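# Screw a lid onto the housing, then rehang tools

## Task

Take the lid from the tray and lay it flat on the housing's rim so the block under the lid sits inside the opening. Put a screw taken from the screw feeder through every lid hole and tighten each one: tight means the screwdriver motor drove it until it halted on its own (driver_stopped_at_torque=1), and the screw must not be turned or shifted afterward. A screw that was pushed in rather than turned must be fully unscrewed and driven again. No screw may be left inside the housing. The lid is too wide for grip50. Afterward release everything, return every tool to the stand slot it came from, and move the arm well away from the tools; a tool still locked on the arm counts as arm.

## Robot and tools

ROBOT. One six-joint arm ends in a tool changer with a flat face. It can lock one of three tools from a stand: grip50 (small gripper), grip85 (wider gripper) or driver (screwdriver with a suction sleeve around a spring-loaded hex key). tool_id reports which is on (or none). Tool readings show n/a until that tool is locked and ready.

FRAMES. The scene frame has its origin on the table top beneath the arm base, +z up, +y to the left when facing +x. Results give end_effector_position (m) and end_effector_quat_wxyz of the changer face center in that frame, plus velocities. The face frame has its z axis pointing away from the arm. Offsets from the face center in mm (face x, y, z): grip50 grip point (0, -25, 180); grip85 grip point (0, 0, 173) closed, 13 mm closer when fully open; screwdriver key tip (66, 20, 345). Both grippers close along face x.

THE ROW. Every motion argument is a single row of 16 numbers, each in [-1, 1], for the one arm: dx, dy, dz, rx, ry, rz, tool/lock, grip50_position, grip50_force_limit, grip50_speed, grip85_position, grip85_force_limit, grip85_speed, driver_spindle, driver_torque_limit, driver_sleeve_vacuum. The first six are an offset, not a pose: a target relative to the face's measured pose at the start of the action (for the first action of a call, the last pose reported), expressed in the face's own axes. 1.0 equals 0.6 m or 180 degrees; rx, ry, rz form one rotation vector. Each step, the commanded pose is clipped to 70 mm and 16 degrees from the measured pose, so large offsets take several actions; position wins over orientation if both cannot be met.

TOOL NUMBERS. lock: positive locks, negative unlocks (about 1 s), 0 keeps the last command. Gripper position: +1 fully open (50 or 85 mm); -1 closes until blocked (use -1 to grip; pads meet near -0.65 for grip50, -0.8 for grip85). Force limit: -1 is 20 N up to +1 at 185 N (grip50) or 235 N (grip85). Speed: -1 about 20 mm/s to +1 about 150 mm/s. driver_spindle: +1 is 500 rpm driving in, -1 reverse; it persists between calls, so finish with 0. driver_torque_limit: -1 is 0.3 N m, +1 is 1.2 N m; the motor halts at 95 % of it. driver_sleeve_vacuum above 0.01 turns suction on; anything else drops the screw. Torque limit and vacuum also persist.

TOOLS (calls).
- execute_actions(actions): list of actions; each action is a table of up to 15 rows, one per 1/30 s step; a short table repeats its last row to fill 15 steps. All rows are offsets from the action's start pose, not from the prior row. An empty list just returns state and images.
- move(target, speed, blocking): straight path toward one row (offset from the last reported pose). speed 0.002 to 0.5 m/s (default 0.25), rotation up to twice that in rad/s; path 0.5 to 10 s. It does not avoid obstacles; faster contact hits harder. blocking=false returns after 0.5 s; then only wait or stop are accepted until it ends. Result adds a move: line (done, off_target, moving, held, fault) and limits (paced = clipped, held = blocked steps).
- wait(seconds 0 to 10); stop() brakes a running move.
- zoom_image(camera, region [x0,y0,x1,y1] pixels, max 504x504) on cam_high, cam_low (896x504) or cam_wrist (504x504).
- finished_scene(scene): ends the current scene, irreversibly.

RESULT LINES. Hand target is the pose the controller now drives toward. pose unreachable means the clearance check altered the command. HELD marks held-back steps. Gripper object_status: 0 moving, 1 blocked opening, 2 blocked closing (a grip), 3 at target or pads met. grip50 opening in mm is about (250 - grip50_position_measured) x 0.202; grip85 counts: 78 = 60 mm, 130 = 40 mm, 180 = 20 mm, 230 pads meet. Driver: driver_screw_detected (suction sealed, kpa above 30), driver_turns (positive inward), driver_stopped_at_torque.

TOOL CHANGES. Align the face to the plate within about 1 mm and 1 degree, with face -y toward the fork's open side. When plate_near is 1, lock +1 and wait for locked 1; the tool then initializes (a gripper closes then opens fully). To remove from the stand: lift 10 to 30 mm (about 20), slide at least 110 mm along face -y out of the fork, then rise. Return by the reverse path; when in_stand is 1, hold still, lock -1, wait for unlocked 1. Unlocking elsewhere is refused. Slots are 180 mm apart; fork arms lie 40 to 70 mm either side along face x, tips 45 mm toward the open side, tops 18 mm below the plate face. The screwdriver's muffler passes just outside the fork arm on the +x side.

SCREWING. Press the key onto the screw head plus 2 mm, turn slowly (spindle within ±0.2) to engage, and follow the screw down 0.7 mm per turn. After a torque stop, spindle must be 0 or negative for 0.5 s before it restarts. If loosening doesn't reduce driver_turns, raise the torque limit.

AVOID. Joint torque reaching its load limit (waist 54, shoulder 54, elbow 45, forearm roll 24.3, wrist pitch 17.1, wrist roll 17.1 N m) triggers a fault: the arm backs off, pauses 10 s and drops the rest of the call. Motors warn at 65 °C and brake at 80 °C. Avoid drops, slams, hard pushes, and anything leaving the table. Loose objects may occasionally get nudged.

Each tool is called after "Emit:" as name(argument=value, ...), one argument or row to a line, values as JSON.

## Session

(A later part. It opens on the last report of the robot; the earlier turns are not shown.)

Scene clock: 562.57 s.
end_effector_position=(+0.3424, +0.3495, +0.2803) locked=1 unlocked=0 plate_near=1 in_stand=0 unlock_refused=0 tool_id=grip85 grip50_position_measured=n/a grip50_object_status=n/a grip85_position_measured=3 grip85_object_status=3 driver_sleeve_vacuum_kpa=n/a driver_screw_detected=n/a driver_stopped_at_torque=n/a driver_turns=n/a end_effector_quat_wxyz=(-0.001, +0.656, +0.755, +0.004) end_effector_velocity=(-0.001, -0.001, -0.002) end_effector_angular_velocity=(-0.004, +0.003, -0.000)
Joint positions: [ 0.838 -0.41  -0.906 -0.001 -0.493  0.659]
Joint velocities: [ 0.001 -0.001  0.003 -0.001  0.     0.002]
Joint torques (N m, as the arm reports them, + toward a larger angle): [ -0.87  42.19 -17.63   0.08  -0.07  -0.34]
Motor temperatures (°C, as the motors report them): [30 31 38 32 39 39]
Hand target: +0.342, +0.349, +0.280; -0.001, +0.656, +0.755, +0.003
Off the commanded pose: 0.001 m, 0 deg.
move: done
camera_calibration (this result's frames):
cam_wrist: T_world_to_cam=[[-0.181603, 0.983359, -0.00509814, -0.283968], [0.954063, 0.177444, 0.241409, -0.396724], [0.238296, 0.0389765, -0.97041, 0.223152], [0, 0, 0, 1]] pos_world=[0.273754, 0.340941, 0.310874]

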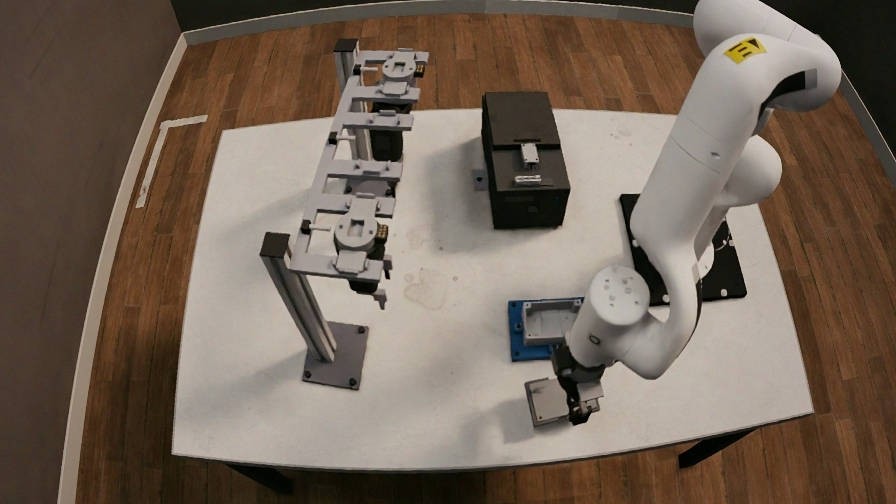

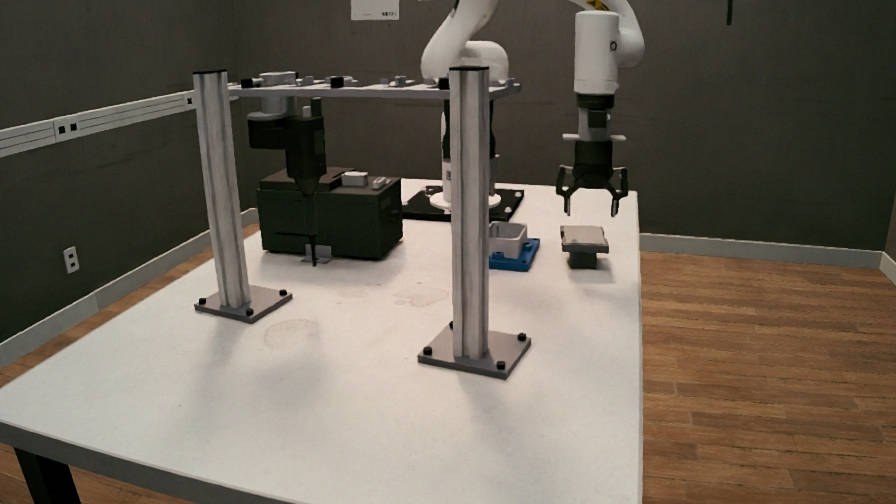

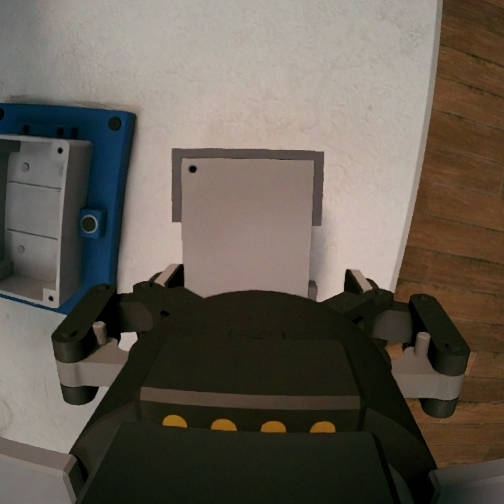

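Emit:
move(
  target=[-0.019,-0.0117,0.03,0,0,-0.0056,0,1,0,0,1,0,0,0,0,0],
  speed=0.1,
)

Emit:
zoom_image(
  camera="cam_wrist",
  region=[130, 130, 400, 330],
)

Emit:
zoom_image(
  camera="cam_low",
  region=[530, 130, 660, 280],
)

Scene clock: 671.13 s.
end_effector_position=(+0.3372, +0.3374, +0.2623) locked=1 unlocked=0 plate_near=1 in_stand=0 unlock_refused=0 tool_id=grip85 grip50_position_measured=n/a grip50_object_status=n/a grip85_position_measured=3 grip85_object_status=3 driver_sleeve_vacuum_kpa=n/a driver_screw_detected=n/a driver_stopped_at_torque=n/a driver_turns=n/a end_effector_quat_wxyz=(-0.001, +0.649, +0.760, +0.004) end_effector_velocity=(+0.000, -0.000, -0.000) end_effector_angular_velocity=(+0.001, -0.001, +0.001)
Joint positions: [ 0.828 -0.419 -0.865 -0.001 -0.443  0.632]
Joint velocities: [-0.001 -0.     0.001 -0.     0.003 -0.002]
Joint torques (N m, as the arm reports them, + toward a larger angle): [ -1.76  41.39 -16.88  -0.04   0.05  -0.25]
Motor temperatures (°C, as the motors report them): [30 31 38 32 39 39]
Hand target: +0.337, +0.337, +0.262; -0.001, +0.649, +0.760, +0.004
Off the commanded pose: 0.000 m, 0 deg.
move: done
camera_calibration (this result's frames):
cam_wrist: T_world_to_cam=[[-0.198775, 0.980032, -0.00510851, -0.266246], [0.950716, 0.19409, 0.241801, -0.38984], [0.237965, 0.0432074, -0.970312, 0.206097], [0, 0, 0, 1]] pos_world=[0.26866, 0.327688, 0.292883]

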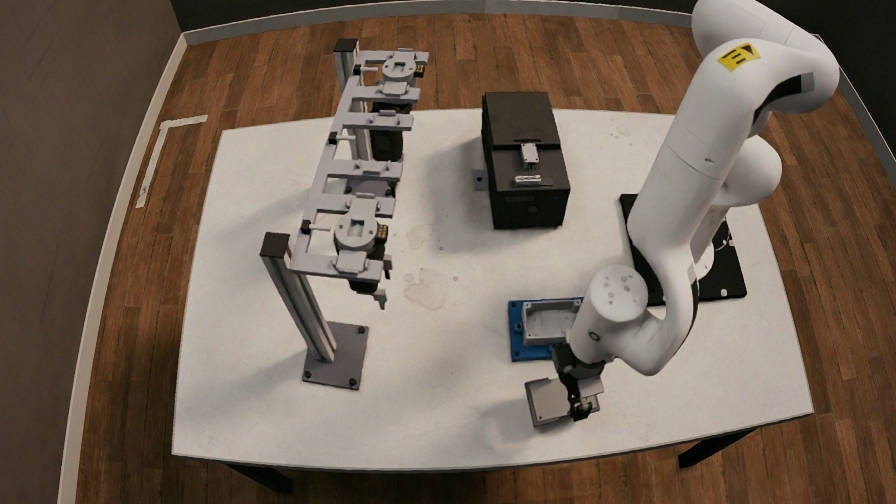

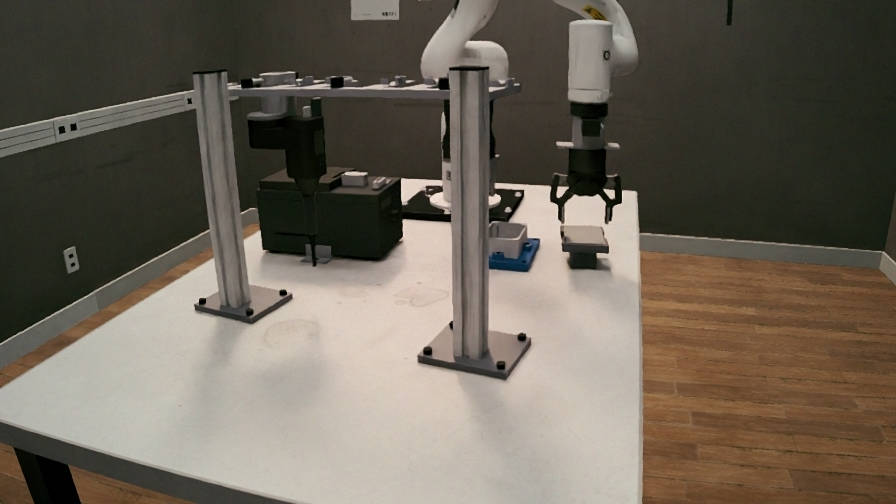

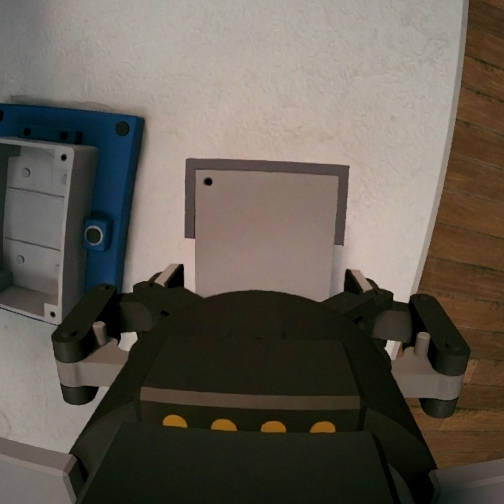

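Region (130, 130, 400, 330) of cam_wrist's 504x504 image, scaled by 1.867, with more detail than that image has; it fills the top 373 rows of this view, and the rest is white.

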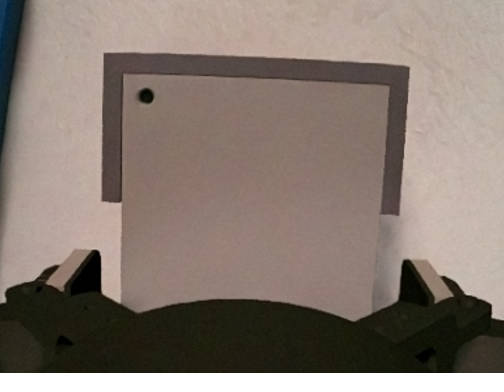

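Region (530, 130, 660, 280) of cam_low's 896x504 image, scaled by 3.360, with more detail than that image has; it fills the left 437 columns of this view, and the rest is white.

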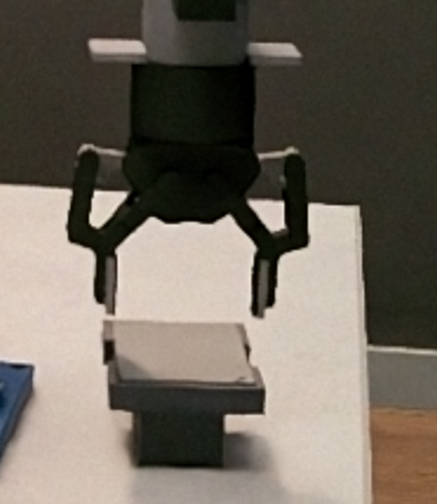

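Emit:
move(
  target=[-0.0012,0,0.04,0,0,0,0,1,0,0,1,0,0,0,0,0],
  speed=0.05,
)

Emit:
zoom_image(
  camera="cam_wrist",
  region=[130, 130, 400, 330],
)

Emit:
zoom_image(
  camera="cam_low",
  region=[540, 180, 630, 270],
)

Scene clock: 692.90 s.
end_effector_position=(+0.3374, +0.3369, +0.2385) locked=1 unlocked=0 plate_near=1 in_stand=0 unlock_refused=0 tool_id=grip85 grip50_position_measured=n/a grip50_object_status=n/a grip85_position_measured=3 grip85_object_status=3 driver_sleeve_vacuum_kpa=n/a driver_screw_detected=n/a driver_stopped_at_torque=n/a driver_turns=n/a end_effector_quat_wxyz=(-0.001, +0.649, +0.760, +0.004) end_effector_velocity=(+0.000, +0.000, -0.001) end_effector_angular_velocity=(-0.000, +0.000, +0.000)
Joint positions: [ 0.826 -0.466 -0.86  -0.002 -0.391  0.631]
Joint velocities: [ 0.    -0.001 -0.    -0.     0.001  0.   ]
Joint torques (N m, as the arm reports them, + toward a larger angle): [ -1.36  42.19 -16.58  -0.35   0.01  -0.22]
Motor temperatures (°C, as the motors report them): [30 31 38 32 39 39]
Hand target: +0.337, +0.337, +0.238; -0.001, +0.649, +0.760, +0.004
Off the commanded pose: 0.000 m, 0 deg.
move: done
camera_calibration (this result's frames):
cam_wrist: T_world_to_cam=[[-0.198737, 0.98004, -0.00506032, -0.265839], [0.950674, 0.194032, 0.242013, -0.384208], [0.238164, 0.0432862, -0.97026, 0.182794], [0, 0, 0, 1]] pos_world=[0.26889, 0.327169, 0.268996]

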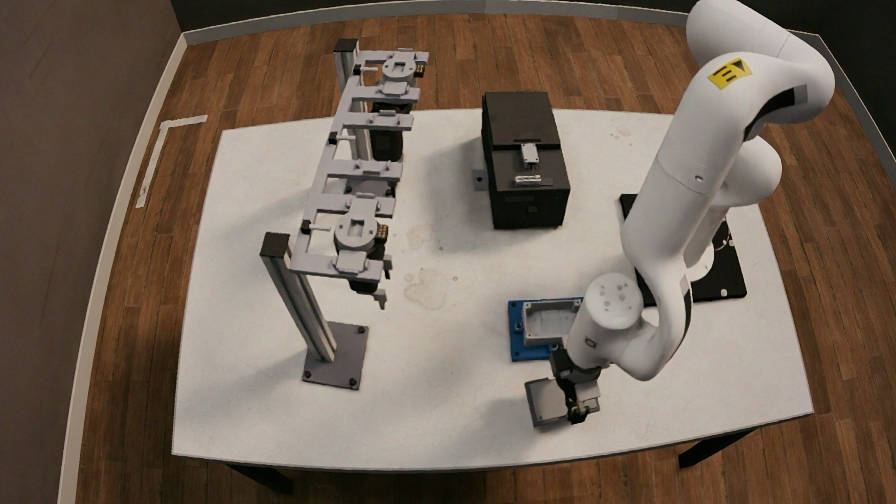

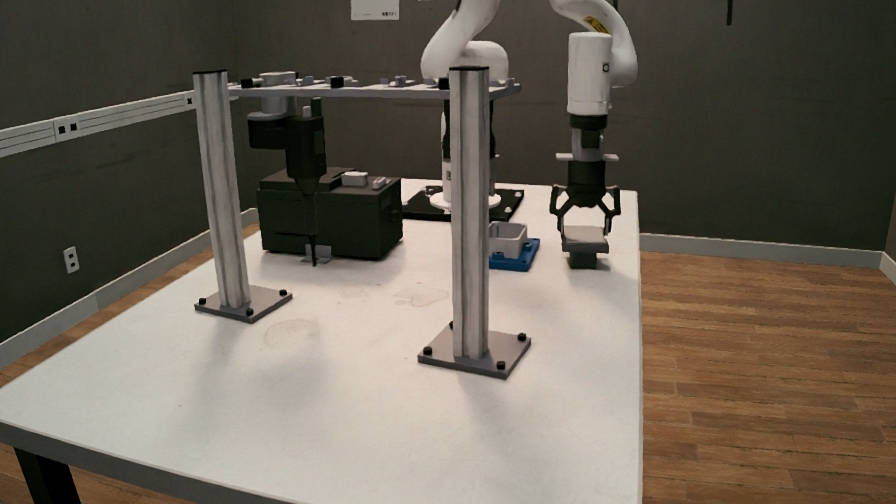

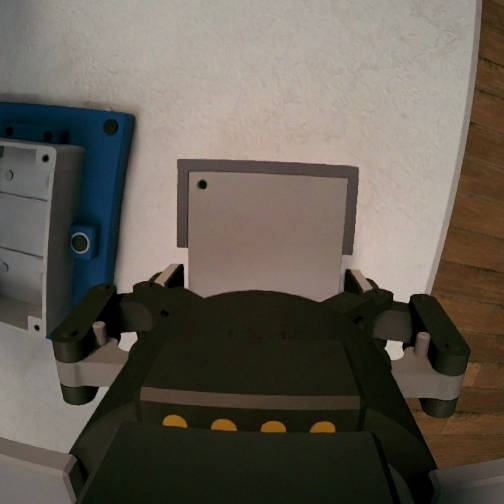

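Region (130, 130, 400, 330) of cam_wrist's 504x504 image, scaled by 1.867, with more detail than that image has; it fills the top 373 rows of this view, and the rest is white.

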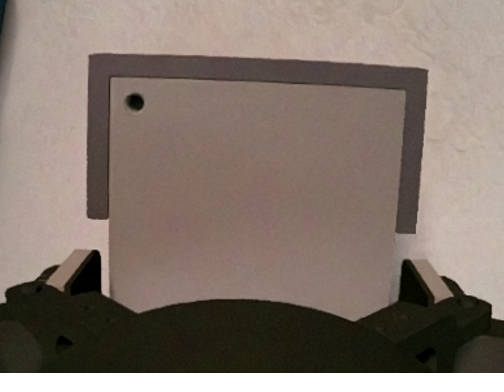

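Region (540, 180, 630, 270) of cam_low's 896x504 image, scaled by 5.600, with more detail than that image has.

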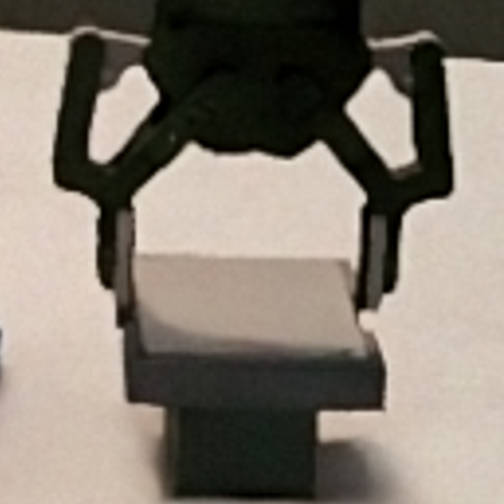

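Emit:
execute_actions(
  actions=[
    [[0,-0.0033,0,0,0,0,0,1,0,0,1,-0.3,-0.5,0,0,0]],
    [[0,0,0.006,0,0,0,0,1,0,0,1,-0.3,-0.5,0,0,0]],
    [[0,0,0.006,0,0,0,0,1,0,0,1,-0.3,-0.5,0,0,0]],
  ],
)

Emit:
zoom_image(
  camera="cam_low",
  region=[540, 180, 630, 270],
)

Emit:
zoom_image(
  camera="cam_high",
  region=[510, 340, 640, 450],
)

Scene clock: 707.47 s.
end_effector_position=(+0.3355, +0.3367, +0.2313) locked=1 unlocked=0 plate_near=1 in_stand=0 unlock_refused=0 tool_id=grip85 grip50_position_measured=n/a grip50_object_status=n/a grip85_position_measured=3 grip85_object_status=3 driver_sleeve_vacuum_kpa=n/a driver_screw_detected=n/a driver_stopped_at_torque=n/a driver_turns=n/a end_effector_quat_wxyz=(-0.001, +0.649, +0.760, +0.004) end_effector_velocity=(-0.000, +0.000, -0.000) end_effector_angular_velocity=(-0.000, +0.000, +0.001)
Joint positions: [ 0.829 -0.478 -0.855 -0.002 -0.374  0.633]
Joint velocities: [ 0.001 -0.001  0.    -0.     0.     0.   ]
Joint torques (N m, as the arm reports them, + toward a larger angle): [ -1.54  42.9  -16.63  -0.03   0.04  -0.21]
Motor temperatures (°C, as the motors report them): [30 31 38 32 39 39]
Hand target: +0.335, +0.337, +0.231; -0.001, +0.649, +0.760, +0.004
Off the commanded pose: 0.000 m, 0 deg.
Step readings (end_effector_position; steps 1 to 15: 1st action; 16 to 30: 2nd action; 31 to 45: 3rd action):
0: (+0.3373, +0.3369, +0.2383)
1: (+0.3373, +0.3369, +0.2383)
2: (+0.3371, +0.3369, +0.2384)
4: (+0.3361, +0.3367, +0.2384)
8: (+0.3355, +0.3366, +0.2384)
15: (+0.3354, +0.3366, +0.2384)
16: (+0.3354, +0.3366, +0.2384)
17: (+0.3355, +0.3367, +0.2380)
19: (+0.3355, +0.3367, +0.2362)
23: (+0.3354, +0.3366, +0.2349)
30: (+0.3355, +0.3366, +0.2349)
31: (+0.3355, +0.3366, +0.2349)
32: (+0.3355, +0.3367, +0.2344)
34: (+0.3355, +0.3367, +0.2326)
38: (+0.3354, +0.3366, +0.2313)
45: end_effector_position above
camera_calibration (this result's frames):
cam_wrist: T_world_to_cam=[[-0.198718, 0.980044, -0.00500847, -0.26604], [0.950652, 0.193996, 0.242127, -0.380635], [0.238267, 0.0433537, -0.970232, 0.176252], [0, 0, 0, 1]] pos_world=[0.266989, 0.326931, 0.261835]

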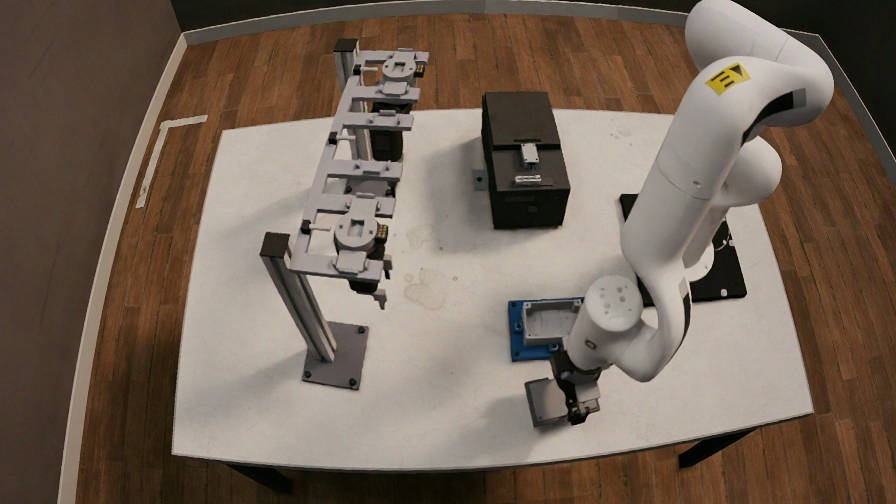

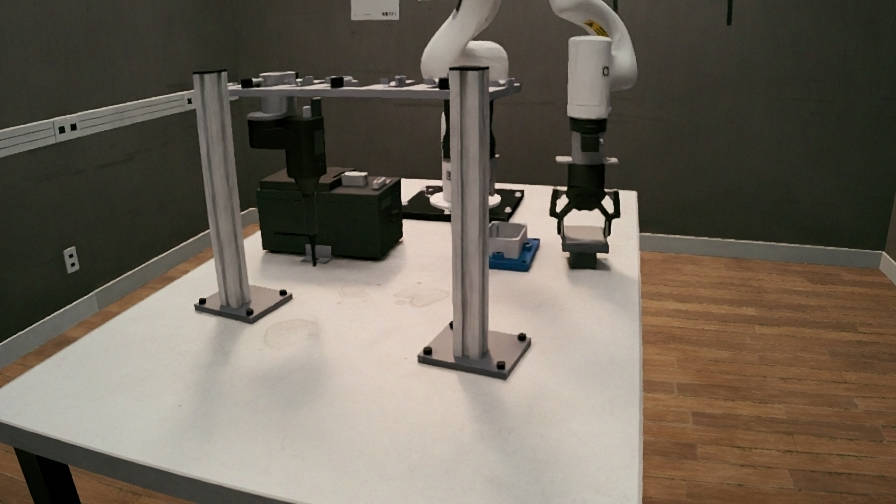

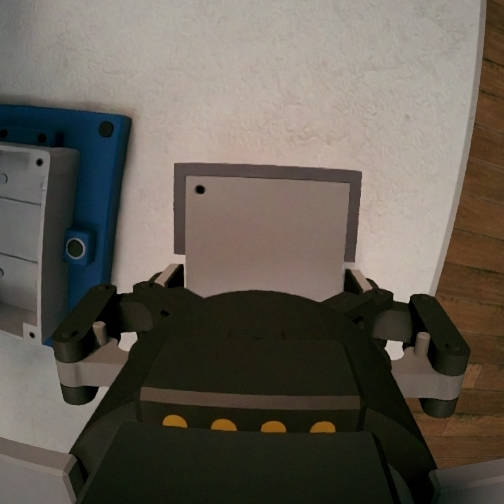

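Region (540, 180, 630, 270) of cam_low's 896x504 image, scaled by 5.600, with more detail than that image has.

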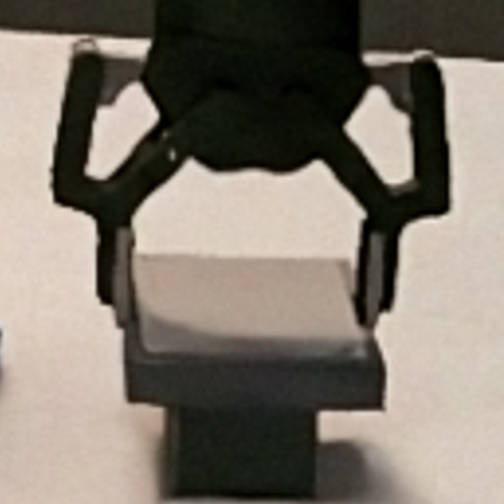

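Region (510, 340, 640, 450) of cam_high's 896x504 image, scaled by 3.877, with more detail than that image has; it fills the top 426 rows of this view, and the rest is white.

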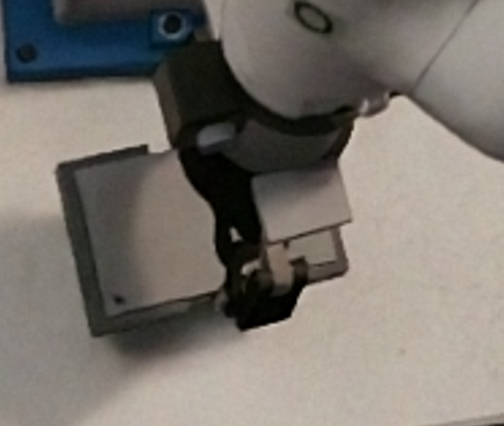

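Emit:
execute_actions(
  actions=[
    [[0,0,-0.004,0,0,0,0,1,0,0,1,-0.3,-0.5,0,0,0]],
    [[0,0,0,0,0,0,0,1,0,0,-1,-0.3,-0.5,0,0,0]],
    [[0,0,0,0,0,0,0,1,0,0,-1,-0.3,-0.5,0,0,0]],
  ],
)

Scene clock: 720.50 s.
end_effector_position=(+0.3356, +0.3364, +0.2344) locked=1 unlocked=0 plate_near=1 in_stand=0 unlock_refused=0 tool_id=grip85 grip50_position_measured=n/a grip50_object_status=n/a grip85_position_measured=25 grip85_object_status=2 driver_sleeve_vacuum_kpa=n/a driver_screw_detected=n/a driver_stopped_at_torque=n/a driver_turns=n/a end_effector_quat_wxyz=(-0.001, +0.649, +0.760, +0.003) end_effector_velocity=(-0.000, +0.001, -0.000) end_effector_angular_velocity=(+0.001, -0.001, +0.000)
Joint positions: [ 0.828 -0.472 -0.856 -0.002 -0.382  0.633]
Joint velocities: [0.001 0.    0.    0.    0.002 0.001]
Joint torques (N m, as the arm reports them, + toward a larger angle): [  8.03  22.15 -13.23   2.22   4.97  -0.06]
Motor temperatures (°C, as the motors report them): [30 31 37 32 39 39]
Hand target: +0.336, +0.336, +0.234; -0.001, +0.649, +0.760, +0.003
Off the commanded pose: 0.000 m, 0 deg.
Step readings (end_effector_position; steps 1 to 15: 1st action; 16 to 30: 2nd action; 31 to 45: 3rd action):
0: (+0.3355, +0.3367, +0.2313)
1: (+0.3355, +0.3367, +0.2313)
2: (+0.3354, +0.3366, +0.2316)
4: (+0.3355, +0.3366, +0.2328)
8: (+0.3355, +0.3367, +0.2337)
15: (+0.3355, +0.3367, +0.2337)
16: (+0.3355, +0.3367, +0.2337)
17: (+0.3355, +0.3367, +0.2337)
19: (+0.3355, +0.3367, +0.2337)
23: (+0.3357, +0.3364, +0.2345)
30: (+0.3356, +0.3364, +0.2344)
31: (+0.3356, +0.3364, +0.2344)
32: (+0.3356, +0.3364, +0.2344)
34: (+0.3356, +0.3364, +0.2344)
38: (+0.3356, +0.3364, +0.2344)
45: end_effector_position above
camera_calibration (this result's frames):
cam_wrist: T_world_to_cam=[[-0.198618, 0.980059, -0.00596775, -0.265557], [0.950909, 0.194178, 0.24097, -0.381351], [0.237323, 0.0421862, -0.970514, 0.180024], [0, 0, 0, 1]] pos_world=[0.267162, 0.326717, 0.265026]

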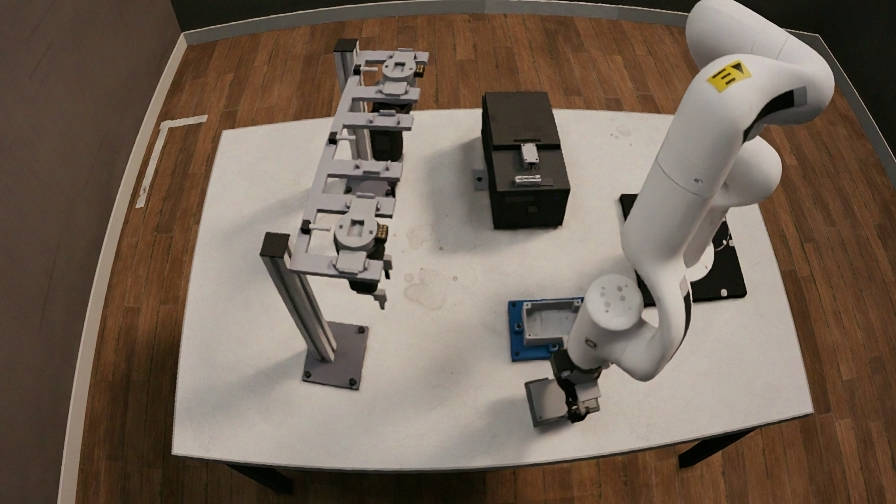

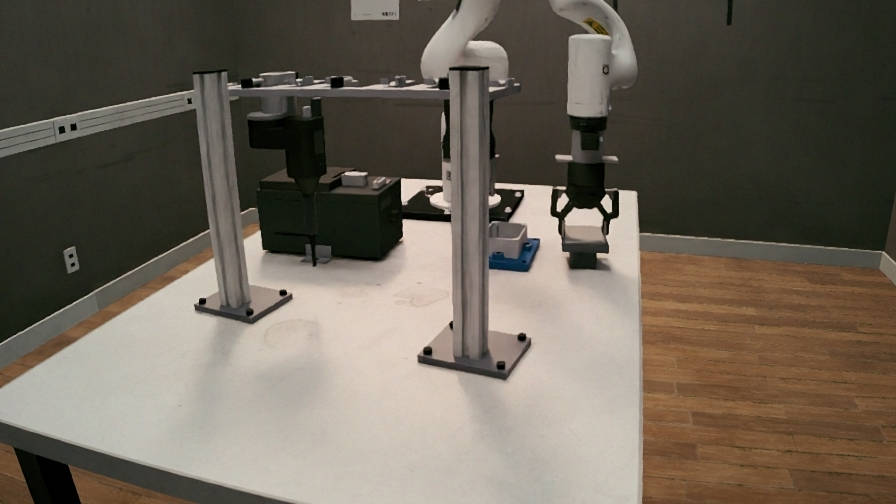

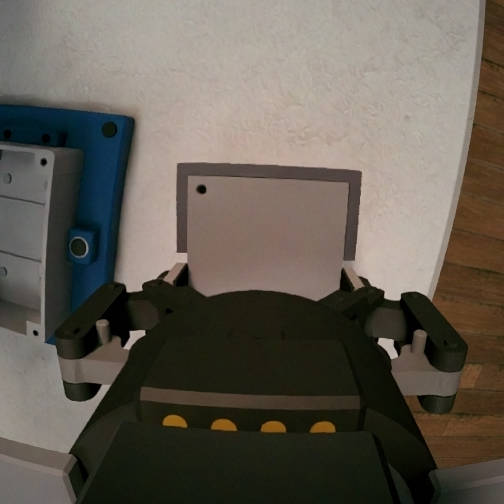

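Emit:
move(
  target=[0,0,-0.1,0,0,0,0,1,0,0,-1,-0.3,-0.5,0,0,0],
  speed=0.06,
)

Emit:
zoom_image(
  camera="cam_low",
  region=[530, 150, 640, 270],
)

Scene clock: 727.00 s.
end_effector_position=(+0.3354, +0.3361, +0.2942) locked=1 unlocked=0 plate_near=1 in_stand=0 unlock_refused=0 tool_id=grip85 grip50_position_measured=n/a grip50_object_status=n/a grip85_position_measured=26 grip85_object_status=2 driver_sleeve_vacuum_kpa=n/a driver_screw_detected=n/a driver_stopped_at_torque=n/a driver_turns=n/a end_effector_quat_wxyz=(-0.001, +0.649, +0.760, +0.003) end_effector_velocity=(-0.000, -0.001, +0.000) end_effector_angular_velocity=(-0.002, +0.002, -0.001)
Joint positions: [ 0.829 -0.356 -0.87  -0.001 -0.513  0.633]
Joint velocities: [-0.001  0.     0.    -0.    -0.003  0.   ]
Joint torques (N m, as the arm reports them, + toward a larger angle): [ -1.67  42.05 -18.61  -0.06   0.04  -0.28]
Motor temperatures (°C, as the motors report them): [30 31 37 32 40 39]
Hand target: +0.335, +0.336, +0.294; -0.001, +0.649, +0.760, +0.003
Off the commanded pose: 0.000 m, 0 deg.
move: done
camera_calibration (this result's frames):
cam_wrist: T_world_to_cam=[[-0.19872, 0.980038, -0.00596675, -0.264845], [0.950973, 0.194291, 0.240628, -0.395451], [0.236984, 0.0421434, -0.970599, 0.238296], [0, 0, 0, 1]] pos_world=[0.266961, 0.326349, 0.324867]

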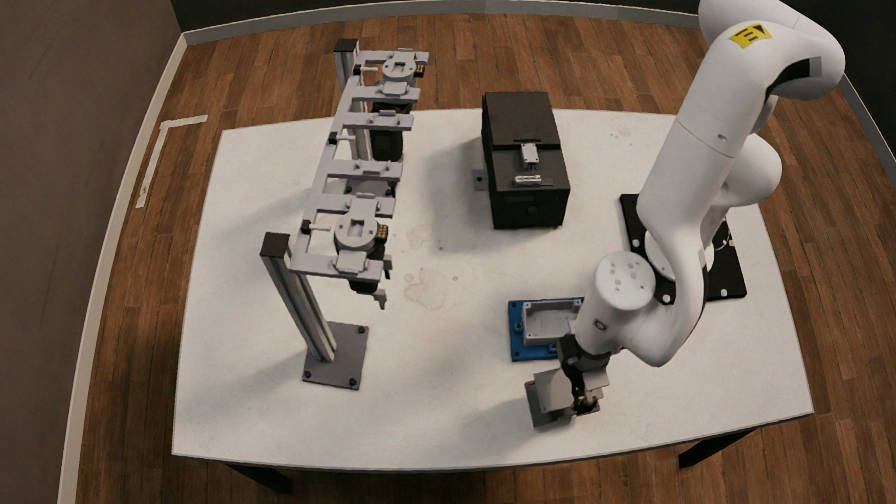

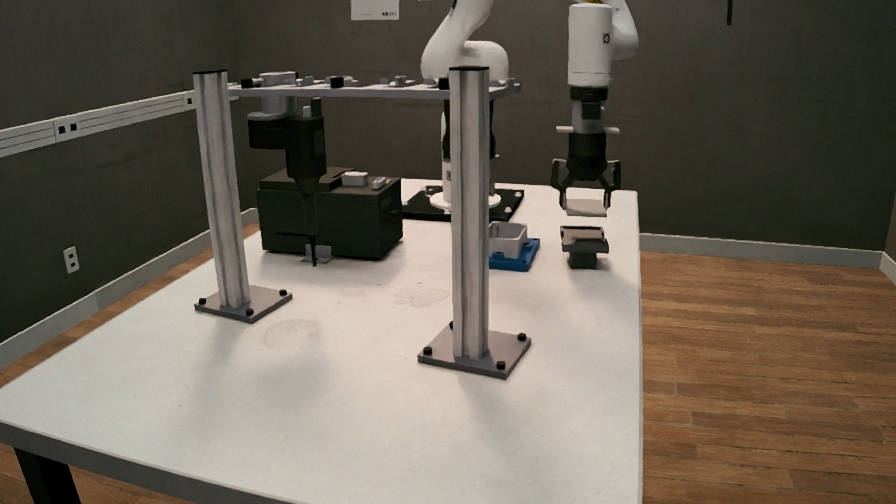

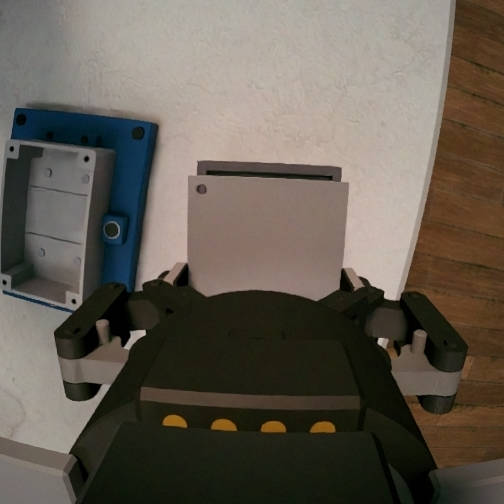

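Region (530, 150, 640, 270) of cam_low's 896x504 image, scaled by 4.200, with more detail than that image has; it fills the left 462 columns of this view, and the rest is white.

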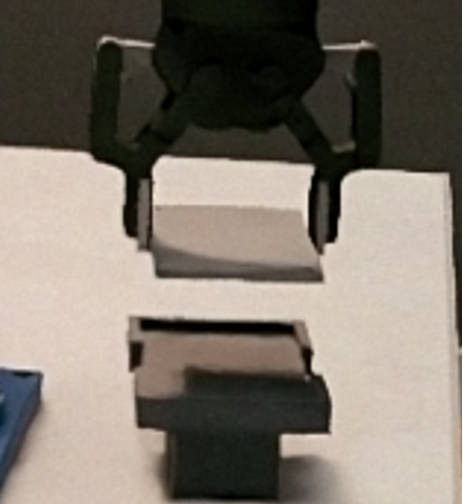

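Emit:
move(
  target=[-0.2789,-0.0165,0,0,0,0.042,0,1,0,0,-1,-0.3,-0.5,0,0,0],
  speed=0.15,
)

Emit:
zoom_image(
  camera="cam_wrist",
  region=[130, 100, 400, 300],
)

Scene clock: 756.20 s.
end_effector_position=(+0.3518, +0.1694, +0.2934) locked=1 unlocked=0 plate_near=1 in_stand=0 unlock_refused=0 tool_id=grip85 grip50_position_measured=n/a grip50_object_status=n/a grip85_position_measured=26 grip85_object_status=2 driver_sleeve_vacuum_kpa=n/a driver_screw_detected=n/a driver_stopped_at_torque=n/a driver_turns=n/a end_effector_quat_wxyz=(-0.001, +0.698, +0.716, +0.003) end_effector_velocity=(-0.001, -0.001, -0.000) end_effector_angular_velocity=(+0.001, +0.002, -0.000)
Joint positions: [ 0.492 -0.175 -0.634 -0.001 -0.457  0.428]
Joint velocities: [-0.001  0.     0.002  0.003  0.    -0.004]
Joint torques (N m, as the arm reports them, + toward a larger angle): [ -1.2   30.4  -17.47  -0.27   0.05  -0.2 ]
Motor temperatures (°C, as the motors report them): [30 31 38 32 39 39]
Hand target: +0.352, +0.169, +0.293; -0.001, +0.698, +0.716, +0.003
Off the commanded pose: 0.000 m, 0 deg.
move: done
camera_calibration (this result's frames):
cam_wrist: T_world_to_cam=[[-0.0682293, 0.997652, -0.00585722, -0.147156], [0.968286, 0.067633, 0.240517, -0.363], [0.240348, 0.0107388, -0.970627, 0.244796], [0, 0, 0, 1]] pos_world=[0.282611, 0.168733, 0.324051]

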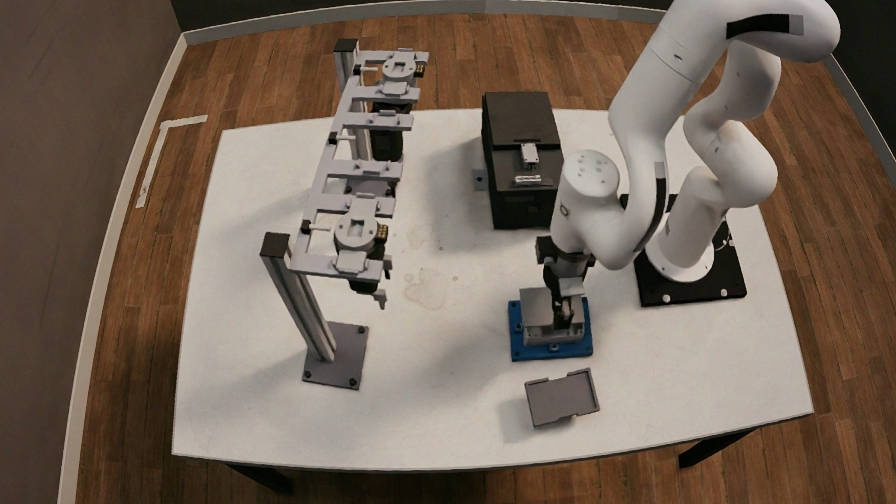

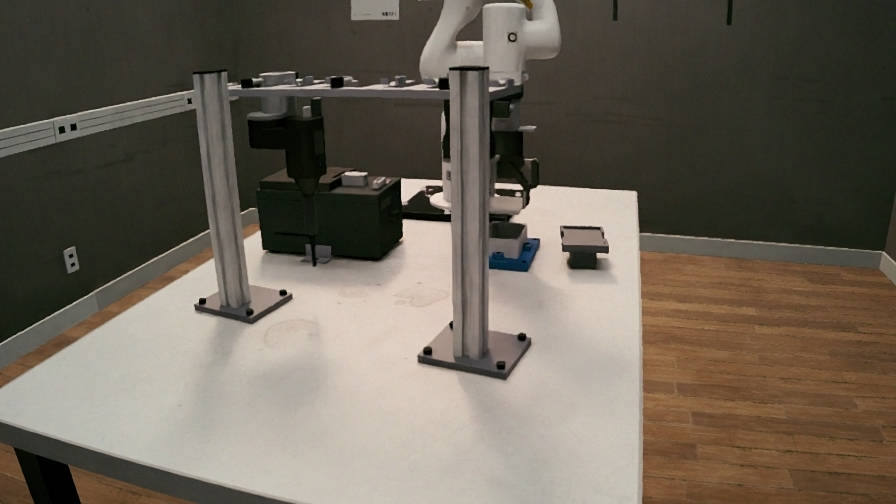

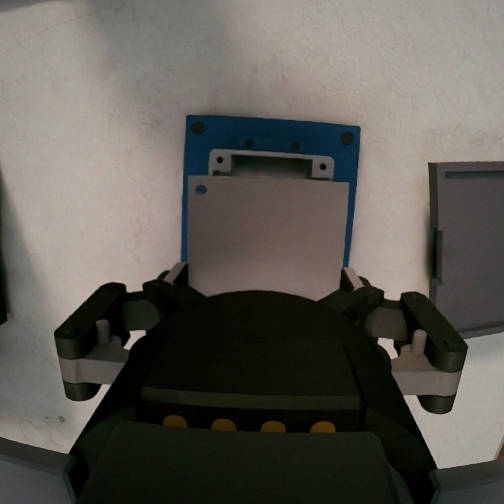

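Region (130, 100, 400, 300) of cam_wrist's 504x504 image, scaled by 1.867, with more detail than that image has; it fills the top 373 rows of this view, and the rest is white.

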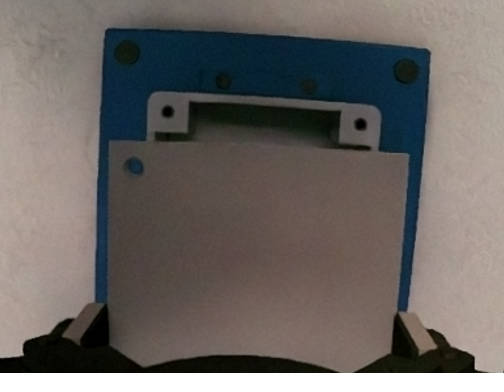

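Emit:
move(
  target=[0.0033,-0.0208,0.0583,0,0,0.004,0,1,0,0,-1,-0.3,-0.5,0,0,0],
  speed=0.08,
)

Emit:
zoom_image(
  camera="cam_wrist",
  region=[130, 100, 400, 300],
)

Scene clock: 774.47 s.
end_effector_position=(+0.3395, +0.1713, +0.2586) locked=1 unlocked=0 plate_near=1 in_stand=0 unlock_refused=0 tool_id=grip85 grip50_position_measured=n/a grip50_object_status=n/a grip85_position_measured=26 grip85_object_status=2 driver_sleeve_vacuum_kpa=n/a driver_screw_detected=n/a driver_stopped_at_torque=n/a driver_turns=n/a end_effector_quat_wxyz=(-0.001, +0.703, +0.712, +0.003) end_effector_velocity=(-0.000, -0.000, -0.001) end_effector_angular_velocity=(-0.001, +0.000, -0.000)
Joint positions: [ 0.511 -0.233 -0.593 -0.002 -0.358  0.46 ]
Joint velocities: [-0.    -0.002  0.    -0.002  0.002  0.002]
Joint torques (N m, as the arm reports them, + toward a larger angle): [ -2.23  30.59 -15.75   0.11   0.01  -0.24]
Motor temperatures (°C, as the motors report them): [30 31 38 32 39 39]
Hand target: +0.339, +0.171, +0.258; -0.001, +0.703, +0.712, +0.003
Off the commanded pose: 0.000 m, 0 deg.
move: done
camera_calibration (this result's frames):
cam_wrist: T_world_to_cam=[[-0.0556221, 0.998435, -0.00575205, -0.154524], [0.968984, 0.0553689, 0.240842, -0.341066], [0.240783, 0.00782248, -0.970547, 0.214258], [0, 0, 0, 1]] pos_world=[0.270303, 0.17149, 0.289201]

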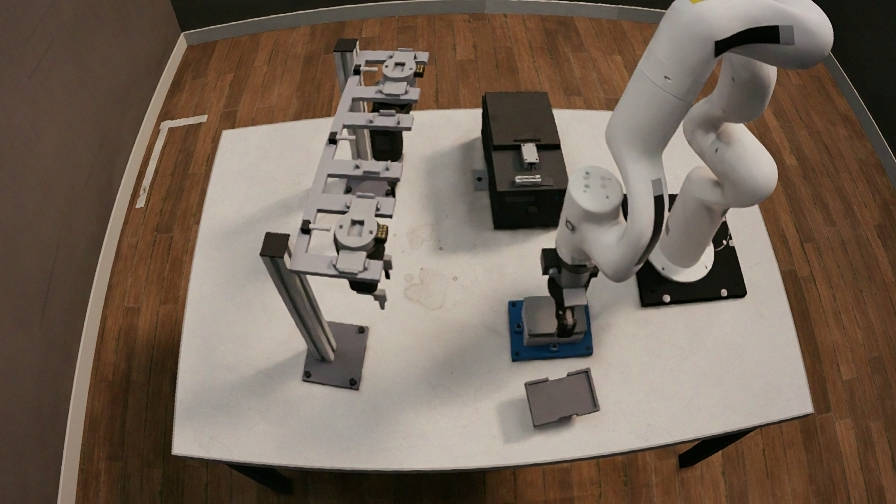

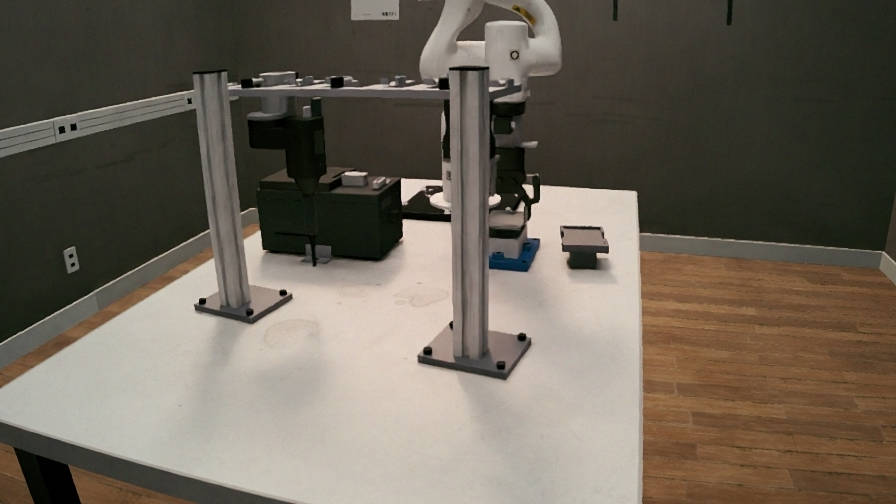

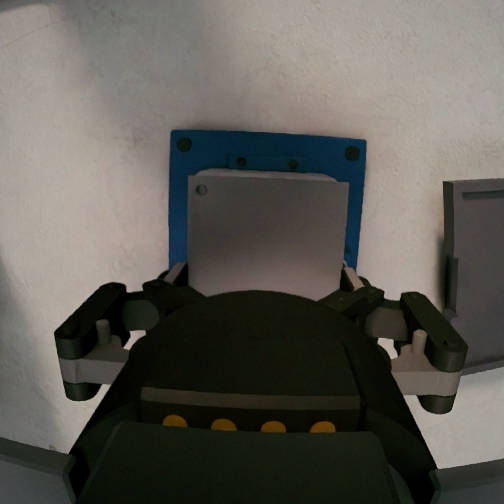

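Region (130, 100, 400, 300) of cam_wrist's 504x504 image, scaled by 1.867, with more detail than that image has; it fills the top 373 rows of this view, and the rest is white.

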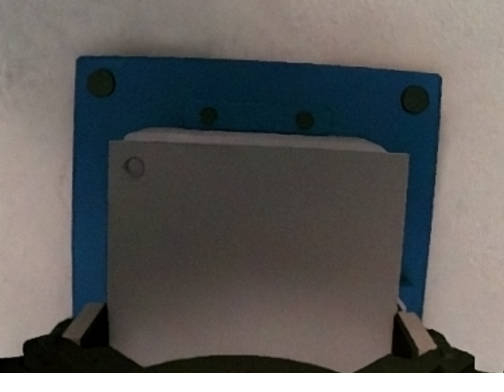

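Emit:
zoom_image(
  camera="cam_wrist",
  region=[175, 150, 275, 210],
)

Emit:
zoom_image(
  camera="cam_high",
  region=[495, 270, 615, 370],
)

Region (175, 150, 275, 210) of cam_wrist's 504x504 image, scaled by 5.040, with more detail than that image has; it fills the top 302 rows of this view, and the rest is white.

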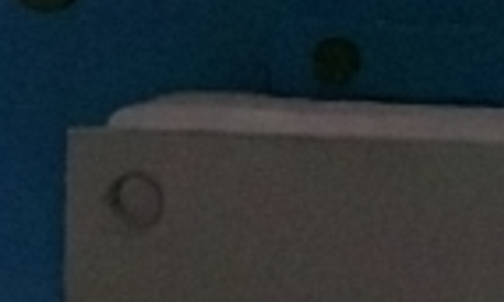

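Region (495, 270, 615, 370) of cam_high's 896x504 image, scaled by 4.200, with more detail than that image has.

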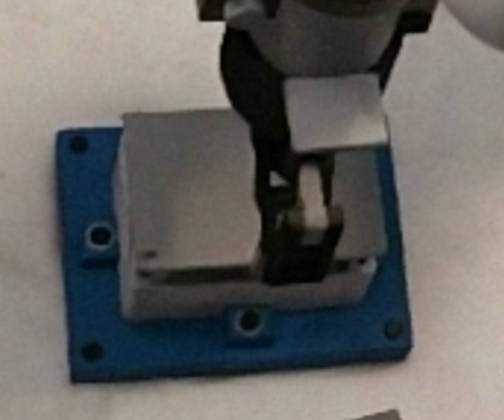

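Emit:
move(
  target=[0,-0.005,0.025,0,0,0,0,1,0,0,-1,-0.3,-0.5,0,0,0],
  speed=0.04,
)

Emit:
zoom_image(
  camera="cam_wrist",
  region=[160, 140, 380, 240],
)

Emit:
zoom_image(
  camera="cam_high",
  region=[495, 270, 615, 370],
)

Scene clock: 791.37 s.
end_effector_position=(+0.3365, +0.1713, +0.2437) locked=1 unlocked=0 plate_near=1 in_stand=0 unlock_refused=0 tool_id=grip85 grip50_position_measured=n/a grip50_object_status=n/a grip85_position_measured=26 grip85_object_status=2 driver_sleeve_vacuum_kpa=n/a driver_screw_detected=n/a driver_stopped_at_torque=n/a driver_turns=n/a end_effector_quat_wxyz=(-0.001, +0.703, +0.712, +0.003) end_effector_velocity=(+0.001, +0.000, -0.000) end_effector_angular_velocity=(+0.002, -0.003, -0.001)
Joint positions: [ 0.514 -0.265 -0.583 -0.003 -0.316  0.464]
Joint velocities: [-0.    -0.002 -0.001  0.001  0.004  0.001]
Joint torques (N m, as the arm reports them, + toward a larger angle): [ -1.08  31.48 -14.91  -0.25   0.04  -0.23]
Motor temperatures (°C, as the motors report them): [30 31 38 32 39 39]
Hand target: +0.336, +0.171, +0.244; -0.001, +0.703, +0.712, +0.003
Off the commanded pose: 0.000 m, 0 deg.
move: done
camera_calibration (this result's frames):
cam_wrist: T_world_to_cam=[[-0.0555962, 0.998437, -0.00576186, -0.154831], [0.968957, 0.0553452, 0.240957, -0.334668], [0.240899, 0.00781328, -0.970519, 0.200433], [0, 0, 0, 1]] pos_world=[0.267387, 0.171545, 0.274272]

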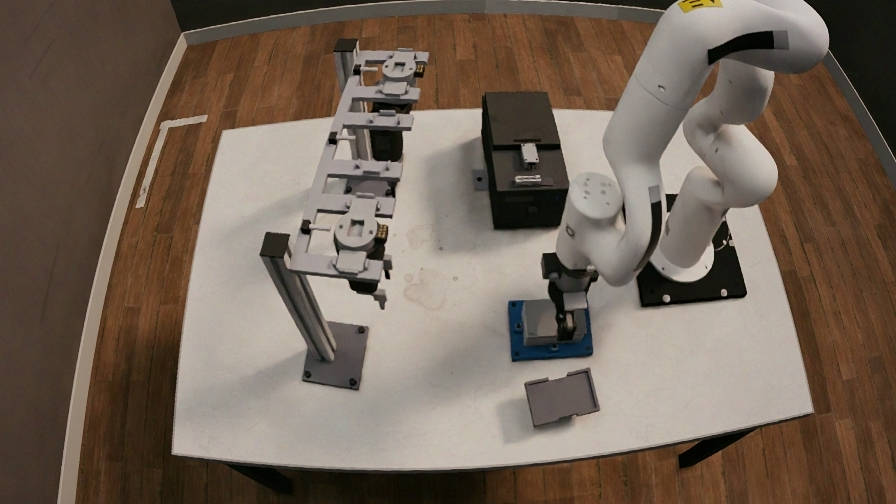

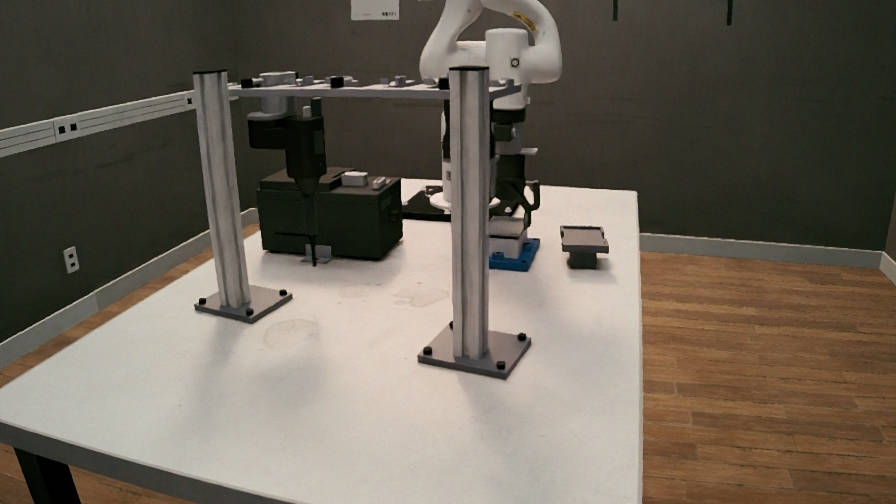

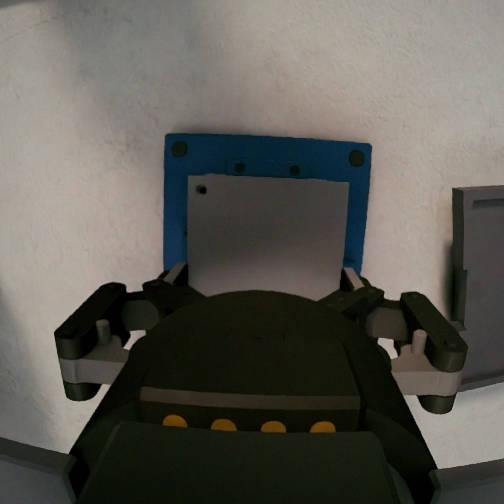

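Region (160, 140, 380, 240) of cam_wrist's 504x504 image, scaled by 2.291, with more detail than that image has; it fills the top 229 rows of this view, and the rest is white.

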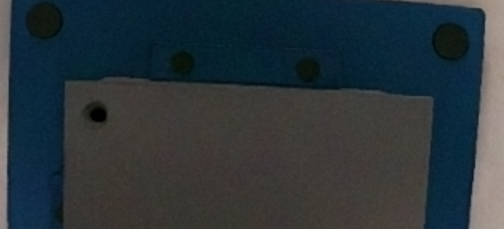

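Region (495, 270, 615, 370) of cam_high's 896x504 image, scaled by 4.200, with more detail than that image has.

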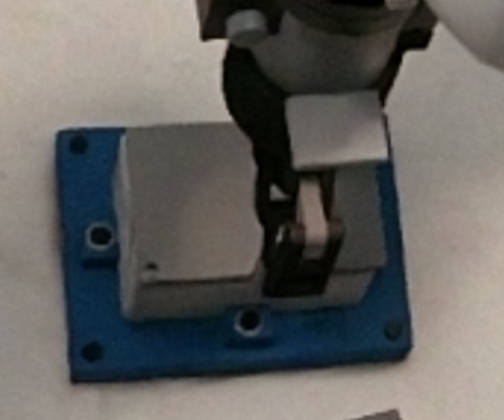

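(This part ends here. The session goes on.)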